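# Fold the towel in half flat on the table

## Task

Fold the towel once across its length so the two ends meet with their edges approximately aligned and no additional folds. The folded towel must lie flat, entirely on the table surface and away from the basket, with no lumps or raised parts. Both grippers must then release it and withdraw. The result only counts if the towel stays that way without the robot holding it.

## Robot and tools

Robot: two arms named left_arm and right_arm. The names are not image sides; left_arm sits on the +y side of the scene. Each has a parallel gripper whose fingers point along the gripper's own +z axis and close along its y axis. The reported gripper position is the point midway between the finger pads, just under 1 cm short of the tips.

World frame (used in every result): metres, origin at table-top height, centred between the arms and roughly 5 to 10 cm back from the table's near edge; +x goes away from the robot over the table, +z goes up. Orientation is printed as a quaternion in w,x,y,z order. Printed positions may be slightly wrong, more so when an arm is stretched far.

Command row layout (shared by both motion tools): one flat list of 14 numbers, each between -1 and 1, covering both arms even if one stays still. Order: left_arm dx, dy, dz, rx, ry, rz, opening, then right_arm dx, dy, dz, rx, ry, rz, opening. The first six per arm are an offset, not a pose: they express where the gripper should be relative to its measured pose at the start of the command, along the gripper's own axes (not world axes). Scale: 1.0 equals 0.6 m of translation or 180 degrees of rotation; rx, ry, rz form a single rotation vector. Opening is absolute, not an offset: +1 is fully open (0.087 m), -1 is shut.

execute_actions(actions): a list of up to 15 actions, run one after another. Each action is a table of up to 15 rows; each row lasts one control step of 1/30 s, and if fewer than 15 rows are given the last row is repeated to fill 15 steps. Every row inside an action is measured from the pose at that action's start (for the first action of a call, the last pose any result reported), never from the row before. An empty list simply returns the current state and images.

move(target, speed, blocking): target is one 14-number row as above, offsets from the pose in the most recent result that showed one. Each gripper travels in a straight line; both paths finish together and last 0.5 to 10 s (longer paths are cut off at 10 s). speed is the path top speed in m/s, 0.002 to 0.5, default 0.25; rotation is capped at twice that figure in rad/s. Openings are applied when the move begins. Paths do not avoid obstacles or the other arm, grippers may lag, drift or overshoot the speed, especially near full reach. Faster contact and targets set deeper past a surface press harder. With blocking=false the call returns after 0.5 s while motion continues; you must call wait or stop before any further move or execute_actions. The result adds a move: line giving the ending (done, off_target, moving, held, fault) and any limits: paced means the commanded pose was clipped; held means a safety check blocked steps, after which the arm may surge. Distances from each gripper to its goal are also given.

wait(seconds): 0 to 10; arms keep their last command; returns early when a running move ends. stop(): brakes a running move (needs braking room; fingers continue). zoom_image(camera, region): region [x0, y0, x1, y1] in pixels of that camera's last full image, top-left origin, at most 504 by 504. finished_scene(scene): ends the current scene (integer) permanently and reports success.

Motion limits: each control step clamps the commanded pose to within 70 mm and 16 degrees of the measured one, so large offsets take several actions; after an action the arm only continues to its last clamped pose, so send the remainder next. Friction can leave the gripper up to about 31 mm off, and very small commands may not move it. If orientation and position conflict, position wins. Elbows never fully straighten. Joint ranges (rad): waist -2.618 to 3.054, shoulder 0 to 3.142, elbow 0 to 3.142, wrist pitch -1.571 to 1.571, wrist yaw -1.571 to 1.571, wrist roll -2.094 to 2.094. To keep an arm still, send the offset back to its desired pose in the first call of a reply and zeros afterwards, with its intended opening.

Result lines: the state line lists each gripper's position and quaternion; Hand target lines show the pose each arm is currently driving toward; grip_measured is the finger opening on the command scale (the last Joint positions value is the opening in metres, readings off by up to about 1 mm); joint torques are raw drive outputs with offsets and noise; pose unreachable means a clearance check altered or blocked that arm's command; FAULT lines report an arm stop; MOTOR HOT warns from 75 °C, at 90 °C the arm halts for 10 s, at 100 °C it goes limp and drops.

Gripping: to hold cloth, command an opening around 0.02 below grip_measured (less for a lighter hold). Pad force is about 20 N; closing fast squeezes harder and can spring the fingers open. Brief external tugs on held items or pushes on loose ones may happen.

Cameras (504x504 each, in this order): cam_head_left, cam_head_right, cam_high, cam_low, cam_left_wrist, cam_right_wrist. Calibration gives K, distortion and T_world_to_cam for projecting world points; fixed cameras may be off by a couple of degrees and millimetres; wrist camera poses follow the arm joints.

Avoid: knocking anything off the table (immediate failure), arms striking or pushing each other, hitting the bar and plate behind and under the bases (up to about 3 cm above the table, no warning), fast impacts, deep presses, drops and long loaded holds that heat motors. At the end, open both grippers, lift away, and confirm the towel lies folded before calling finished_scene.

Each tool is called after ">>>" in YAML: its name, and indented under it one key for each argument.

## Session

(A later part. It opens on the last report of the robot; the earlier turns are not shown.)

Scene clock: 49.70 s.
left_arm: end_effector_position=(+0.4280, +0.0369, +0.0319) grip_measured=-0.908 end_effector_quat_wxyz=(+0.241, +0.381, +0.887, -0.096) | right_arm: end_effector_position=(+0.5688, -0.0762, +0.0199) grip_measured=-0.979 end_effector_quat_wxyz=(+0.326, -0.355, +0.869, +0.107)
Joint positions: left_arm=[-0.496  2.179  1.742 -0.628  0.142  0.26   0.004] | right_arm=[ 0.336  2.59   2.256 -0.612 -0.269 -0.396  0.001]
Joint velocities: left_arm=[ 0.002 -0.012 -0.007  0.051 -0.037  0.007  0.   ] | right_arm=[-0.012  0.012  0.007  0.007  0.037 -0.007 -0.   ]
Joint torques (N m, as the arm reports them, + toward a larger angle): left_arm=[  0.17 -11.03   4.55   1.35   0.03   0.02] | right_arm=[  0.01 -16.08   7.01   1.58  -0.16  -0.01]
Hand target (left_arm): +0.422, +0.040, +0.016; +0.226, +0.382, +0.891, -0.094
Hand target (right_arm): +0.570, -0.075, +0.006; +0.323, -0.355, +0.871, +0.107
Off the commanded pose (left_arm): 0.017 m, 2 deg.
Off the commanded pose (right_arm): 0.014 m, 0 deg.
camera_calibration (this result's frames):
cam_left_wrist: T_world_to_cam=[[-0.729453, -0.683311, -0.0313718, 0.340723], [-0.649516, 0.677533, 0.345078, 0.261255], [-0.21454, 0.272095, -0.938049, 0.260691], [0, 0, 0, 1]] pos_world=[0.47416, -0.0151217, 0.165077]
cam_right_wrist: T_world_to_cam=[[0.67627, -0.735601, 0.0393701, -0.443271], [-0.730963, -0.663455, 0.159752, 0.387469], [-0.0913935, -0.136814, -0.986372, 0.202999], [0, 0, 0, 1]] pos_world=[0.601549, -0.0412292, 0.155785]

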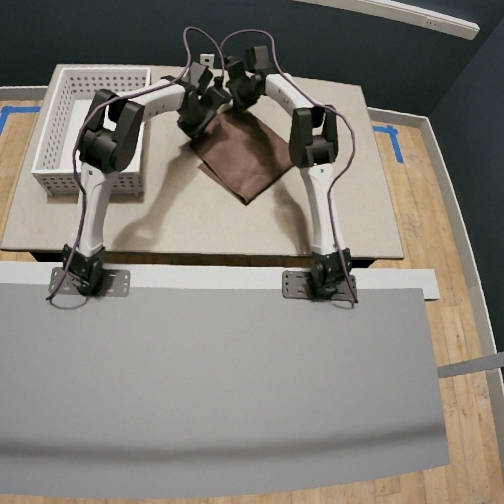

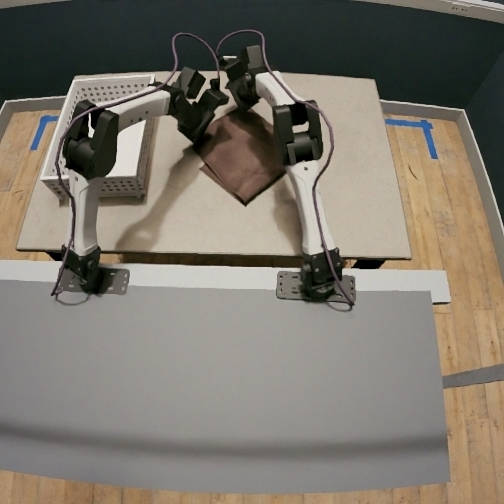

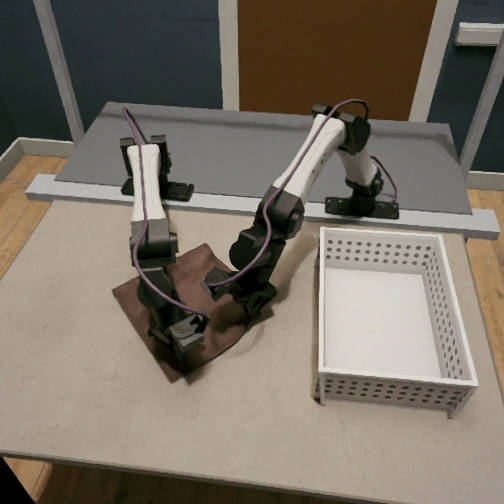

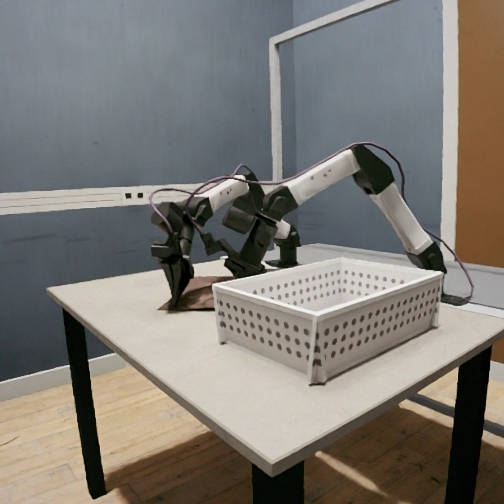

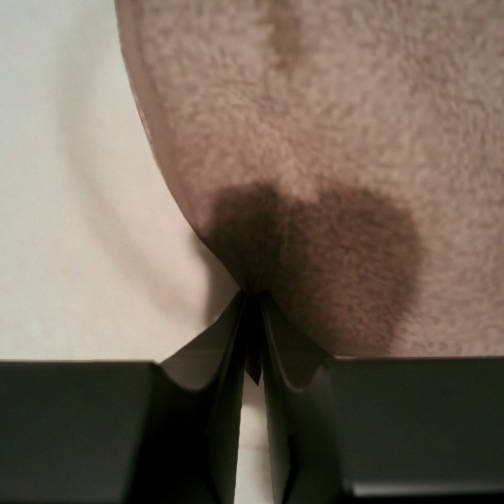

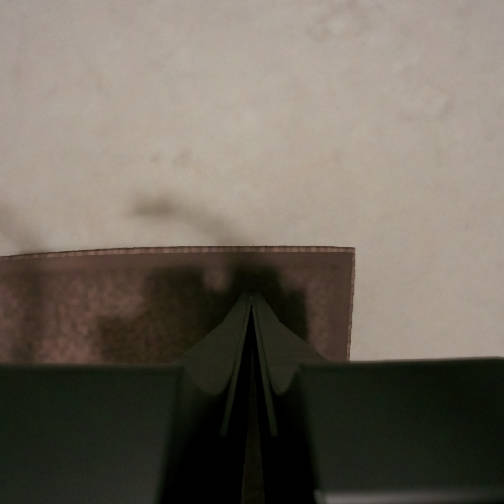

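>>> move:
  target: [0,0,0,0,0,0,-1,-0.02,-0.04,-0.04,-0.035,0.02,0,0.3]
  speed: 0.1

>>> move:
  target: [0,0,0,0,0,0,-1,0.045,0,0.065,0,0,0,0.3]
  speed: 0.05

>>> execute_actions:
  actions:
    - [[0,0,0,0,0,0,-1,0.02,0,0.02,0,0,0,-0.2]]
    - [[0,0,0,0,0,0,-1,0.02,0,0.02,0,0,0,-0.6]]
    - [[0,0,0,0,0,0,-1,0.02,0,0.02,0,0,0,-1]]

Scene clock: 51.90 s.
left_arm: end_effector_position=(+0.4281, +0.0368, +0.0320) grip_measured=-0.908 end_effector_quat_wxyz=(+0.241, +0.381, +0.887, -0.096) | right_arm: end_effector_position=(+0.5776, -0.0943, +0.0482) grip_measured=+0.300 end_effector_quat_wxyz=(+0.304, -0.368, +0.868, +0.136)
Joint positions: left_arm=[-0.496  2.179  1.742 -0.627  0.142  0.26   0.004] | right_arm=[ 0.281  2.819  2.834 -1.027 -0.359 -0.459  0.057]
Joint velocities: left_arm=[ 0.017  0.007  0.012 -0.051  0.022 -0.007 -0.001] | right_arm=[-0.012 -0.007  0.002 -0.007  0.022 -0.007 -0.   ]
Joint torques (N m, as the arm reports them, + toward a larger angle): left_arm=[  0.13 -12.19   6.98   1.26   0.01  -0.01] | right_arm=[ -0.85 -17.54   9.24   1.22  -0.36  -0.15]
Hand target (left_arm): +0.428, +0.037, +0.032; +0.241, +0.381, +0.887, -0.096
Hand target (right_arm): +0.580, -0.097, +0.047; +0.306, -0.370, +0.866, +0.139
Off the commanded pose (left_arm): 0.000 m, 0 deg.
Off the commanded pose (right_arm): 0.004 m, 3 deg.
elbow stopped short (right arm): the move would have taken joint 3 (elbow) straighter than the controller allows; a more bent joint 3 avoids this.
move: off_target (right_arm)
camera_calibration (this result's frames):
cam_left_wrist: T_world_to_cam=[[-0.729436, -0.683318, -0.0316015, 0.34078], [-0.649741, 0.677666, 0.344393, 0.261509], [-0.213915, 0.271746, -0.938294, 0.260564], [0, 0, 0, 1]] pos_world=[0.474229, -0.0151614, 0.165193]
cam_right_wrist: T_world_to_cam=[[0.710172, -0.703769, -0.0190813, -0.477398], [-0.689678, -0.700886, 0.181943, 0.348954], [-0.14142, -0.116051, -0.983124, 0.259989], [0, 0, 0, 1]] pos_world=[0.616468, -0.0612292, 0.183002]

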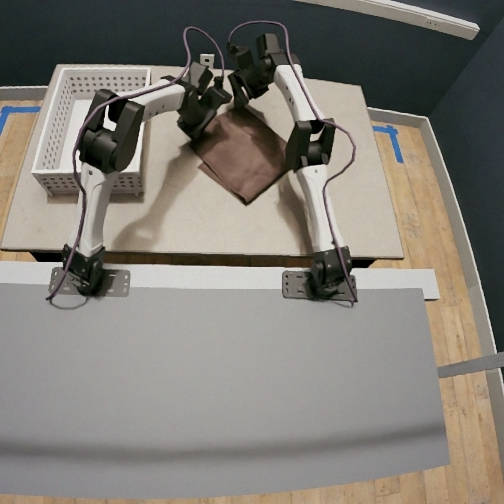

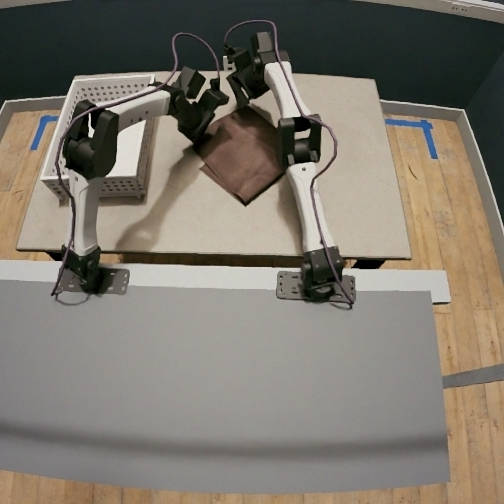

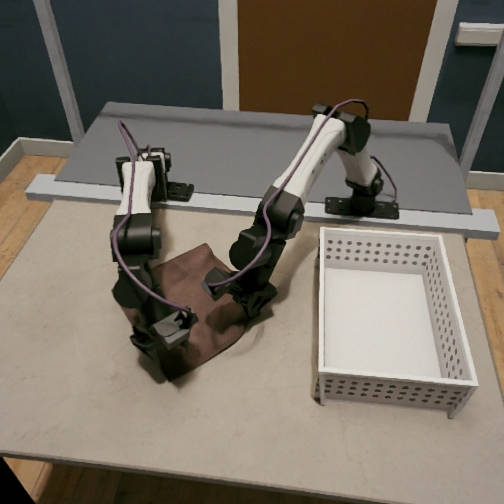

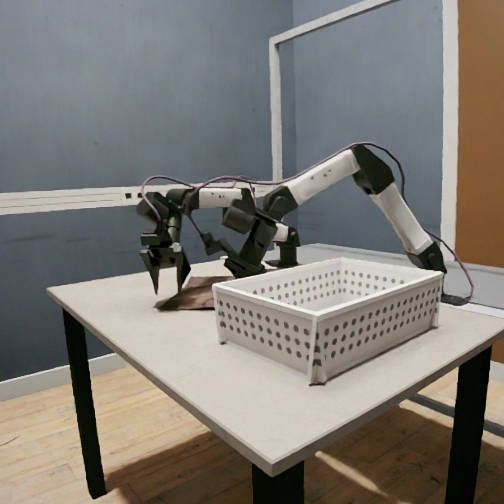

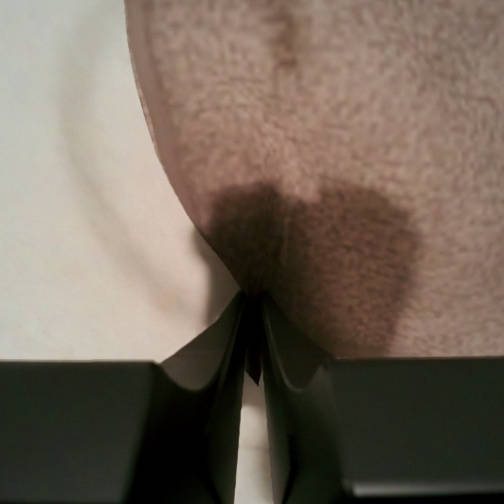

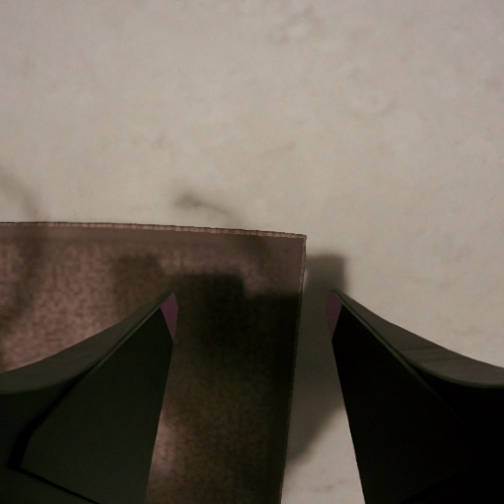

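Scene clock: 53.40 s.
left_arm: end_effector_position=(+0.4281, +0.0368, +0.0320) grip_measured=-0.908 end_effector_quat_wxyz=(+0.241, +0.381, +0.887, -0.096) | right_arm: end_effector_position=(+0.5808, -0.0912, +0.0158) grip_measured=+0.300 end_effector_quat_wxyz=(+0.311, -0.369, +0.865, +0.141)
Joint positions: left_arm=[-0.496  2.179  1.742 -0.627  0.142  0.26   0.004] | right_arm=[ 0.281  2.732  2.522 -0.788 -0.373 -0.456  0.057]
Joint velocities: left_arm=[-0.017 -0.002  0.012  0.022 -0.022  0.007 -0.   ] | right_arm=[ 0.007 -0.017  0.007  0.007 -0.022 -0.007  0.002]
Joint torques (N m, as the arm reports them, + toward a larger angle): left_arm=[  0.21 -12.     6.88   1.26   0.06  -0.01] | right_arm=[  0.2  -17.96   4.97   1.49  -0.04  -0.03]
Hand target (left_arm): +0.428, +0.037, +0.032; +0.241, +0.381, +0.887, -0.096
Hand target (right_arm): +0.579, -0.092, +0.001; +0.303, -0.368, +0.869, +0.136
Off the commanded pose (left_arm): 0.000 m, 0 deg.
Off the commanded pose (right_arm): 0.015 m, 1 deg.
move: off_target (right_arm)
camera_calibration (this result's frames):
cam_left_wrist: T_world_to_cam=[[-0.729436, -0.683318, -0.0316015, 0.34078], [-0.649741, 0.677666, 0.344393, 0.261509], [-0.213915, 0.271746, -0.938294, 0.260564], [0, 0, 0, 1]] pos_world=[0.474229, -0.0151614, 0.165193]
cam_right_wrist: T_world_to_cam=[[0.714608, -0.699166, -0.0224354, -0.480168], [-0.687242, -0.707682, 0.163964, 0.35747], [-0.130515, -0.101751, -0.986211, 0.223889], [0, 0, 0, 1]] pos_world=[0.618021, -0.0599608, 0.151417]

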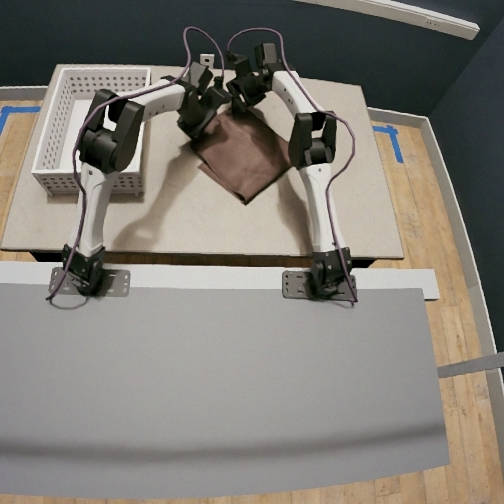

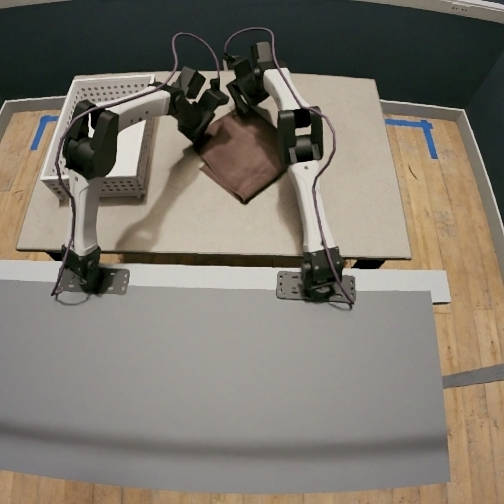

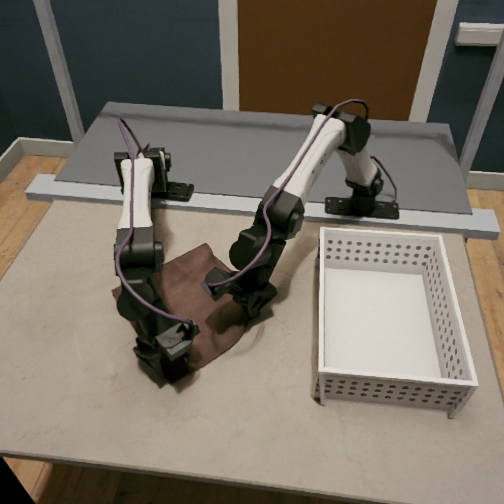

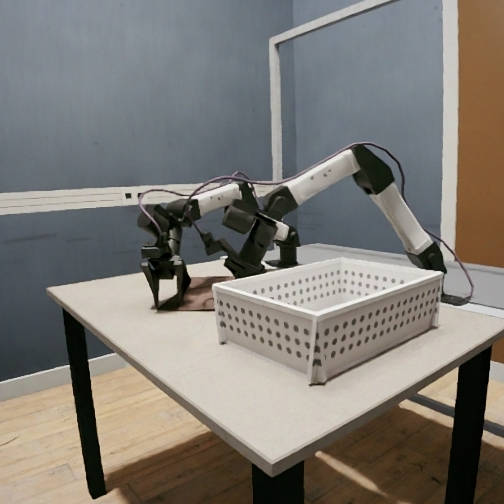

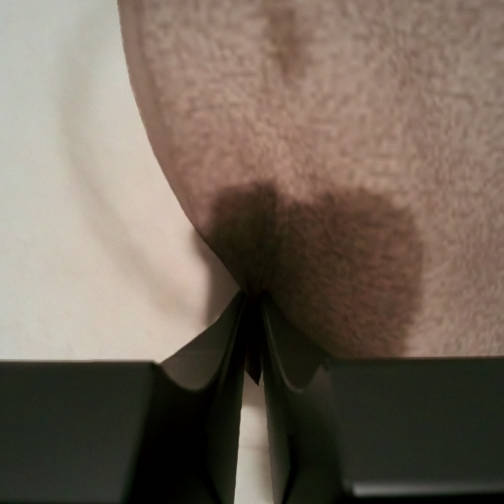

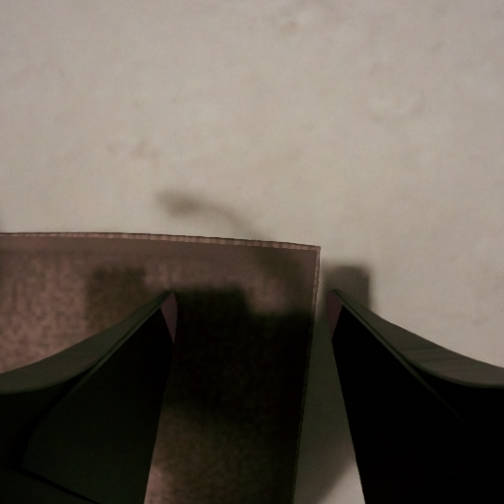

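Scene clock: 54.90 s.
left_arm: end_effector_position=(+0.4296, +0.0360, +0.0326) grip_measured=-0.908 end_effector_quat_wxyz=(+0.245, +0.381, +0.886, -0.096) | right_arm: end_effector_position=(+0.5794, -0.0777, +0.0160) grip_measured=-0.870 end_effector_quat_wxyz=(+0.335, -0.378, +0.846, +0.171)
Joint positions: left_arm=[-0.496  2.179  1.742 -0.62   0.142  0.26   0.004] | right_arm=[ 0.284  2.67   2.369 -0.645 -0.443 -0.452  0.006]
Joint velocities: left_arm=[ 0.002 -0.007  0.012 -0.037 -0.022 -0.066  0.   ] | right_arm=[ 0.002 -0.002  0.002  0.022 -0.154  0.066  0.   ]
Joint torques (N m, as the arm reports them, + toward a larger angle): left_arm=[  0.18 -11.93   7.07   1.23   0.04   0.  ] | right_arm=[ -0.12 -17.56   4.99   1.48  -0.1   -0.04]
Hand target (left_arm): +0.429, +0.036, +0.032; +0.243, +0.381, +0.887, -0.096
Hand target (right_arm): +0.576, -0.081, -0.001; +0.323, -0.376, +0.852, +0.167
Off the commanded pose (left_arm): 0.001 m, 0 deg.
Off the commanded pose (right_arm): 0.018 m, 2 deg.
camera_calibration (this result's frames):
cam_left_wrist: T_world_to_cam=[[-0.72927, -0.683391, -0.0337837, 0.341315], [-0.651856, 0.678915, 0.337873, 0.263911], [-0.207963, 0.268423, -0.940585, 0.259344], [0, 0, 0, 1]] pos_world=[0.474877, -0.015536, 0.166298]
cam_right_wrist: T_world_to_cam=[[0.743827, -0.666934, -0.0438128, -0.483907], [-0.661869, -0.744128, 0.0905657, 0.349631], [-0.0930037, -0.0383669, -0.994926, 0.208599], [0, 0, 0, 1]] pos_world=[0.610754, -0.0545601, 0.154674]

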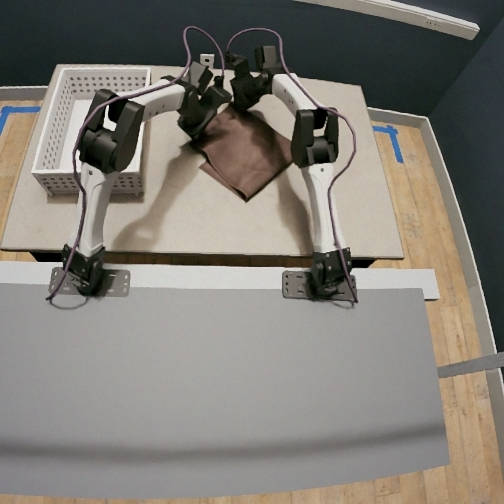

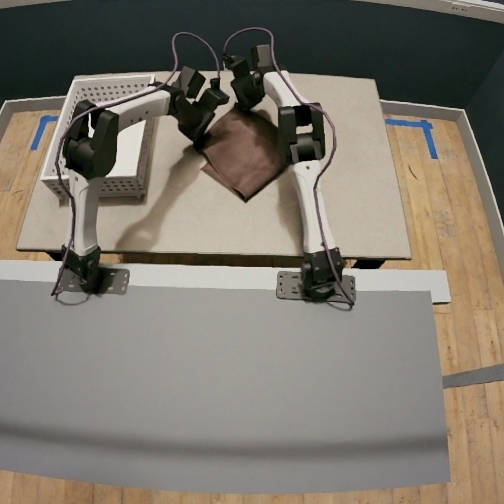

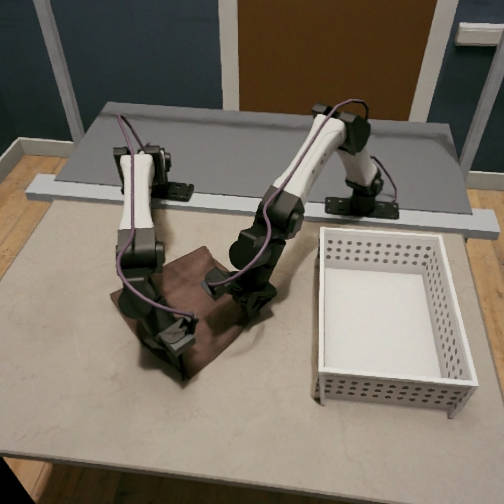

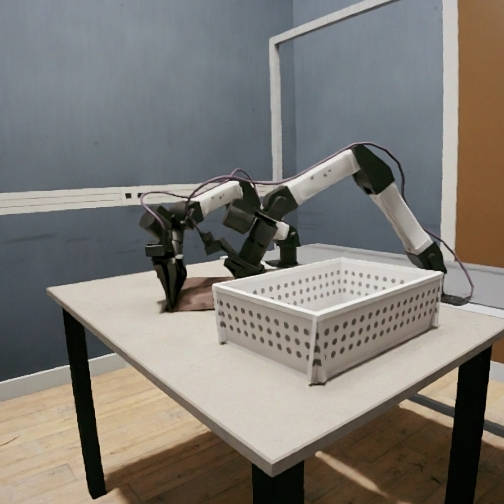

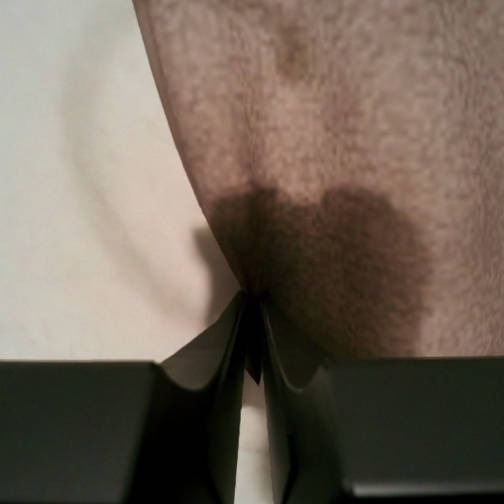

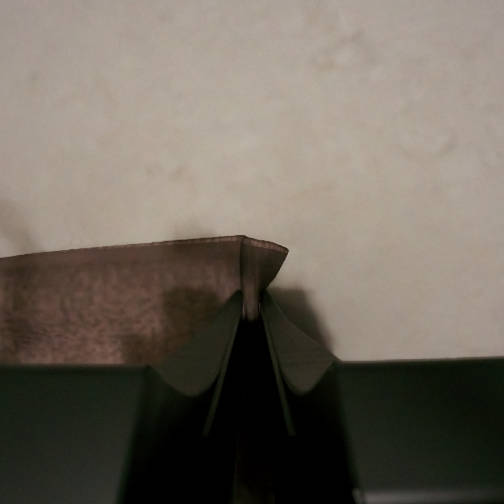

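>>> move:
  target: [-0.123,-0.42,-0.283,0,0,0,-1,0.087,0.051,-0.5,0,0,0,-1]
  speed: 0.15

Scene clock: 58.30 s.
left_arm: end_effector_position=(+0.2316, -0.1256, +0.2128) grip_measured=-0.908 end_effector_quat_wxyz=(+0.250, +0.381, +0.884, -0.107) | right_arm: end_effector_position=(+0.3918, -0.2410, +0.1862) grip_measured=-0.871 end_effector_quat_wxyz=(+0.320, -0.372, +0.852, +0.184)
Joint positions: left_arm=[-1.071  2.214  2.547 -1.369 -0.135 -0.238  0.004] | right_arm=[-0.052  1.808  1.701 -1.05  -0.624 -0.78   0.006]
Joint velocities: left_arm=[ 0.012  0.002  0.027 -0.066 -0.007 -0.007 -0.001] | right_arm=[-0.007  0.007  0.002  0.007  0.007 -0.007 -0.   ]
Joint torques (N m, as the arm reports them, + toward a larger angle): left_arm=[  0.04 -10.61   8.07   0.95  -0.13  -0.03] | right_arm=[ -1.09 -11.64   8.14   1.15  -0.4   -0.2 ]
Hand target (left_arm): +0.229, -0.122, +0.212; +0.243, +0.380, +0.887, -0.101
Hand target (right_arm): +0.397, -0.246, +0.194; +0.336, -0.377, +0.846, +0.172
Off the commanded pose (left_arm): 0.002 m, 1 deg.
Off the commanded pose (right_arm): 0.014 m, 3 deg.
move: off_target (right_arm)
camera_calibration (this result's frames):
cam_left_wrist: T_world_to_cam=[[-0.733119, -0.679838, -0.0188895, 0.0907984], [-0.648602, 0.69054, 0.320109, 0.188087], [-0.204579, 0.24693, -0.947192, 0.428931], [0, 0, 0, 1]] pos_world=[0.27631, -0.174069, 0.347787]
cam_right_wrist: T_world_to_cam=[[0.740161, -0.667173, -0.0839203, -0.436938], [-0.658704, -0.744471, 0.108962, 0.0838626], [-0.135173, -0.0253708, -0.990497, 0.3731], [0, 0, 0, 1]] pos_world=[0.429078, -0.219614, 0.323749]

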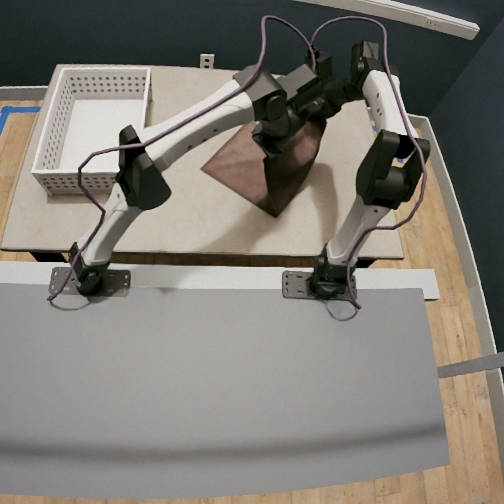

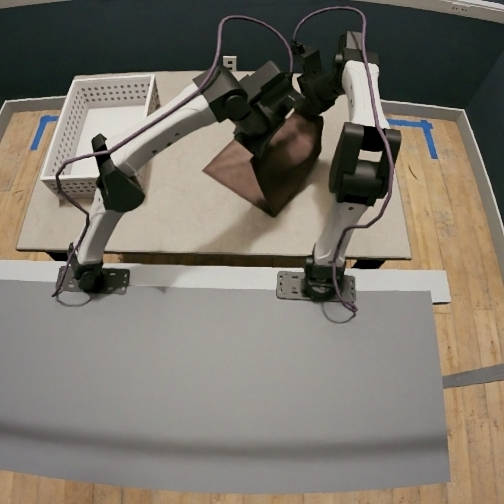

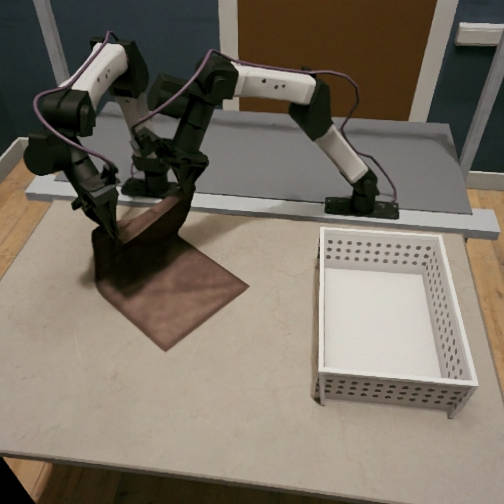

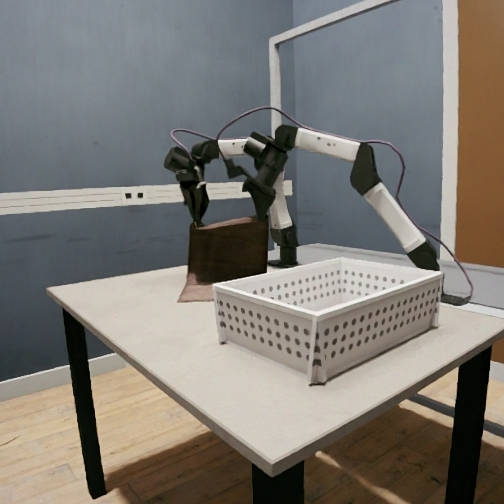

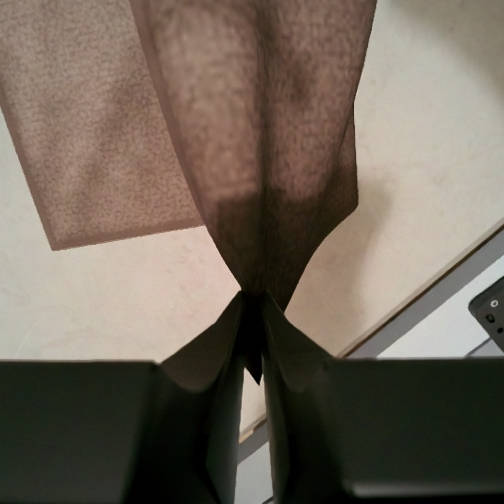

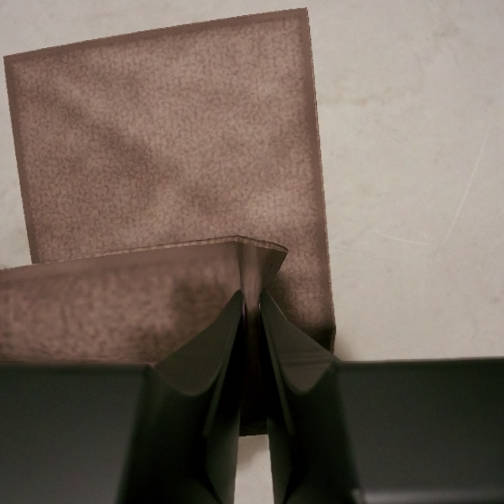

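>>> move:
  target: [0.16,0.268,0.21,0,0,0.04,-1,-0.055,-0.023,0.37,0,0,0.06,-1]
  speed: 0.12

Scene clock: 61.53 s.
left_arm: end_effector_position=(+0.3425, -0.0093, +0.0601) grip_measured=-0.908 end_effector_quat_wxyz=(+0.262, +0.434, +0.857, -0.087) | right_arm: end_effector_position=(+0.4989, -0.1150, +0.0427) grip_measured=-0.871 end_effector_quat_wxyz=(+0.283, -0.290, +0.887, +0.221)
Joint positions: left_arm=[-0.708  1.951  1.5   -0.563  0.042  0.199  0.004] | right_arm=[ 0.222  2.313  1.852 -0.584 -0.506 -0.311  0.006]
Joint velocities: left_arm=[ 0.002 -0.017 -0.002 -0.022  0.037  0.022  0.   ] | right_arm=[-0.007  0.002 -0.017  0.007  0.081  0.007 -0.001]
Joint torques (N m, as the arm reports them, + toward a larger angle): left_arm=[  0.63 -10.98   5.24   1.38   0.09   0.06] | right_arm=[  0.25 -14.97   9.48   1.47  -0.13   0.02]
Hand target (left_arm): +0.339, -0.005, +0.057; +0.258, +0.436, +0.858, -0.089
Hand target (right_arm): +0.510, -0.112, +0.047; +0.300, -0.290, +0.883, +0.212
Off the commanded pose (left_arm): 0.009 m, 1 deg.
Off the commanded pose (right_arm): 0.012 m, 2 deg.
move: off_target (right_arm)
camera_calibration (this result's frames):
cam_left_wrist: T_world_to_cam=[[-0.794653, -0.59929, -0.0968393, 0.27475], [-0.595516, 0.738588, 0.315988, 0.21113], [-0.117844, 0.30877, -0.943808, 0.248916], [0, 0, 0, 1]] pos_world=[0.373396, -0.0681405, 0.194821]
cam_right_wrist: T_world_to_cam=[[0.626128, -0.74353, -0.234793, -0.389633], [-0.730541, -0.664658, 0.156652, 0.306799], [-0.272532, 0.0734419, -0.95934, 0.327228], [0, 0, 0, 1]] pos_world=[0.55727, -0.10982, 0.174378]

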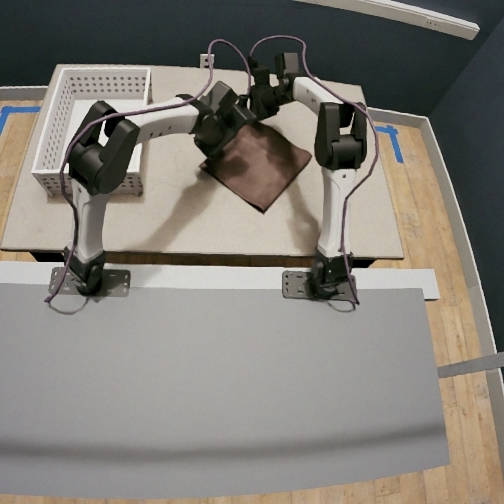

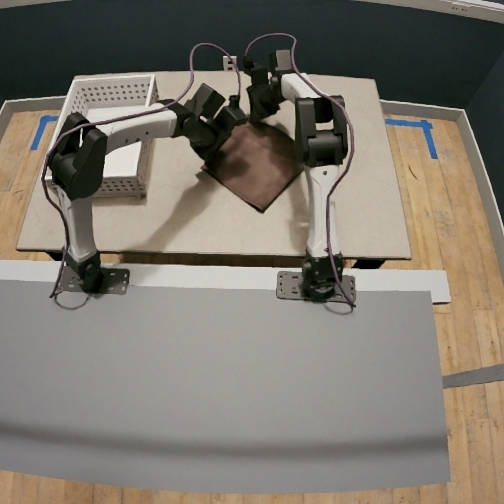

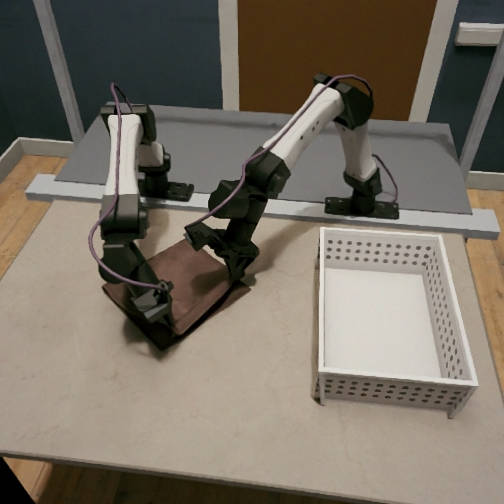

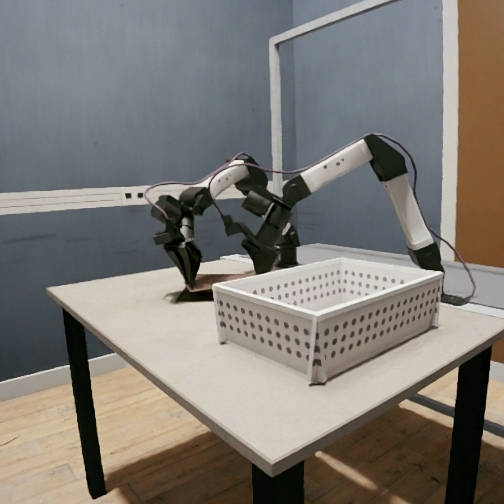

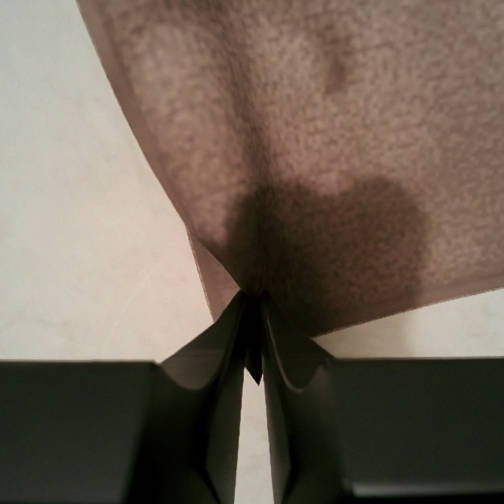

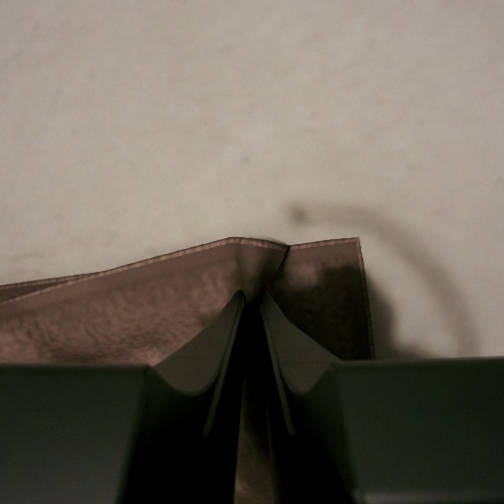

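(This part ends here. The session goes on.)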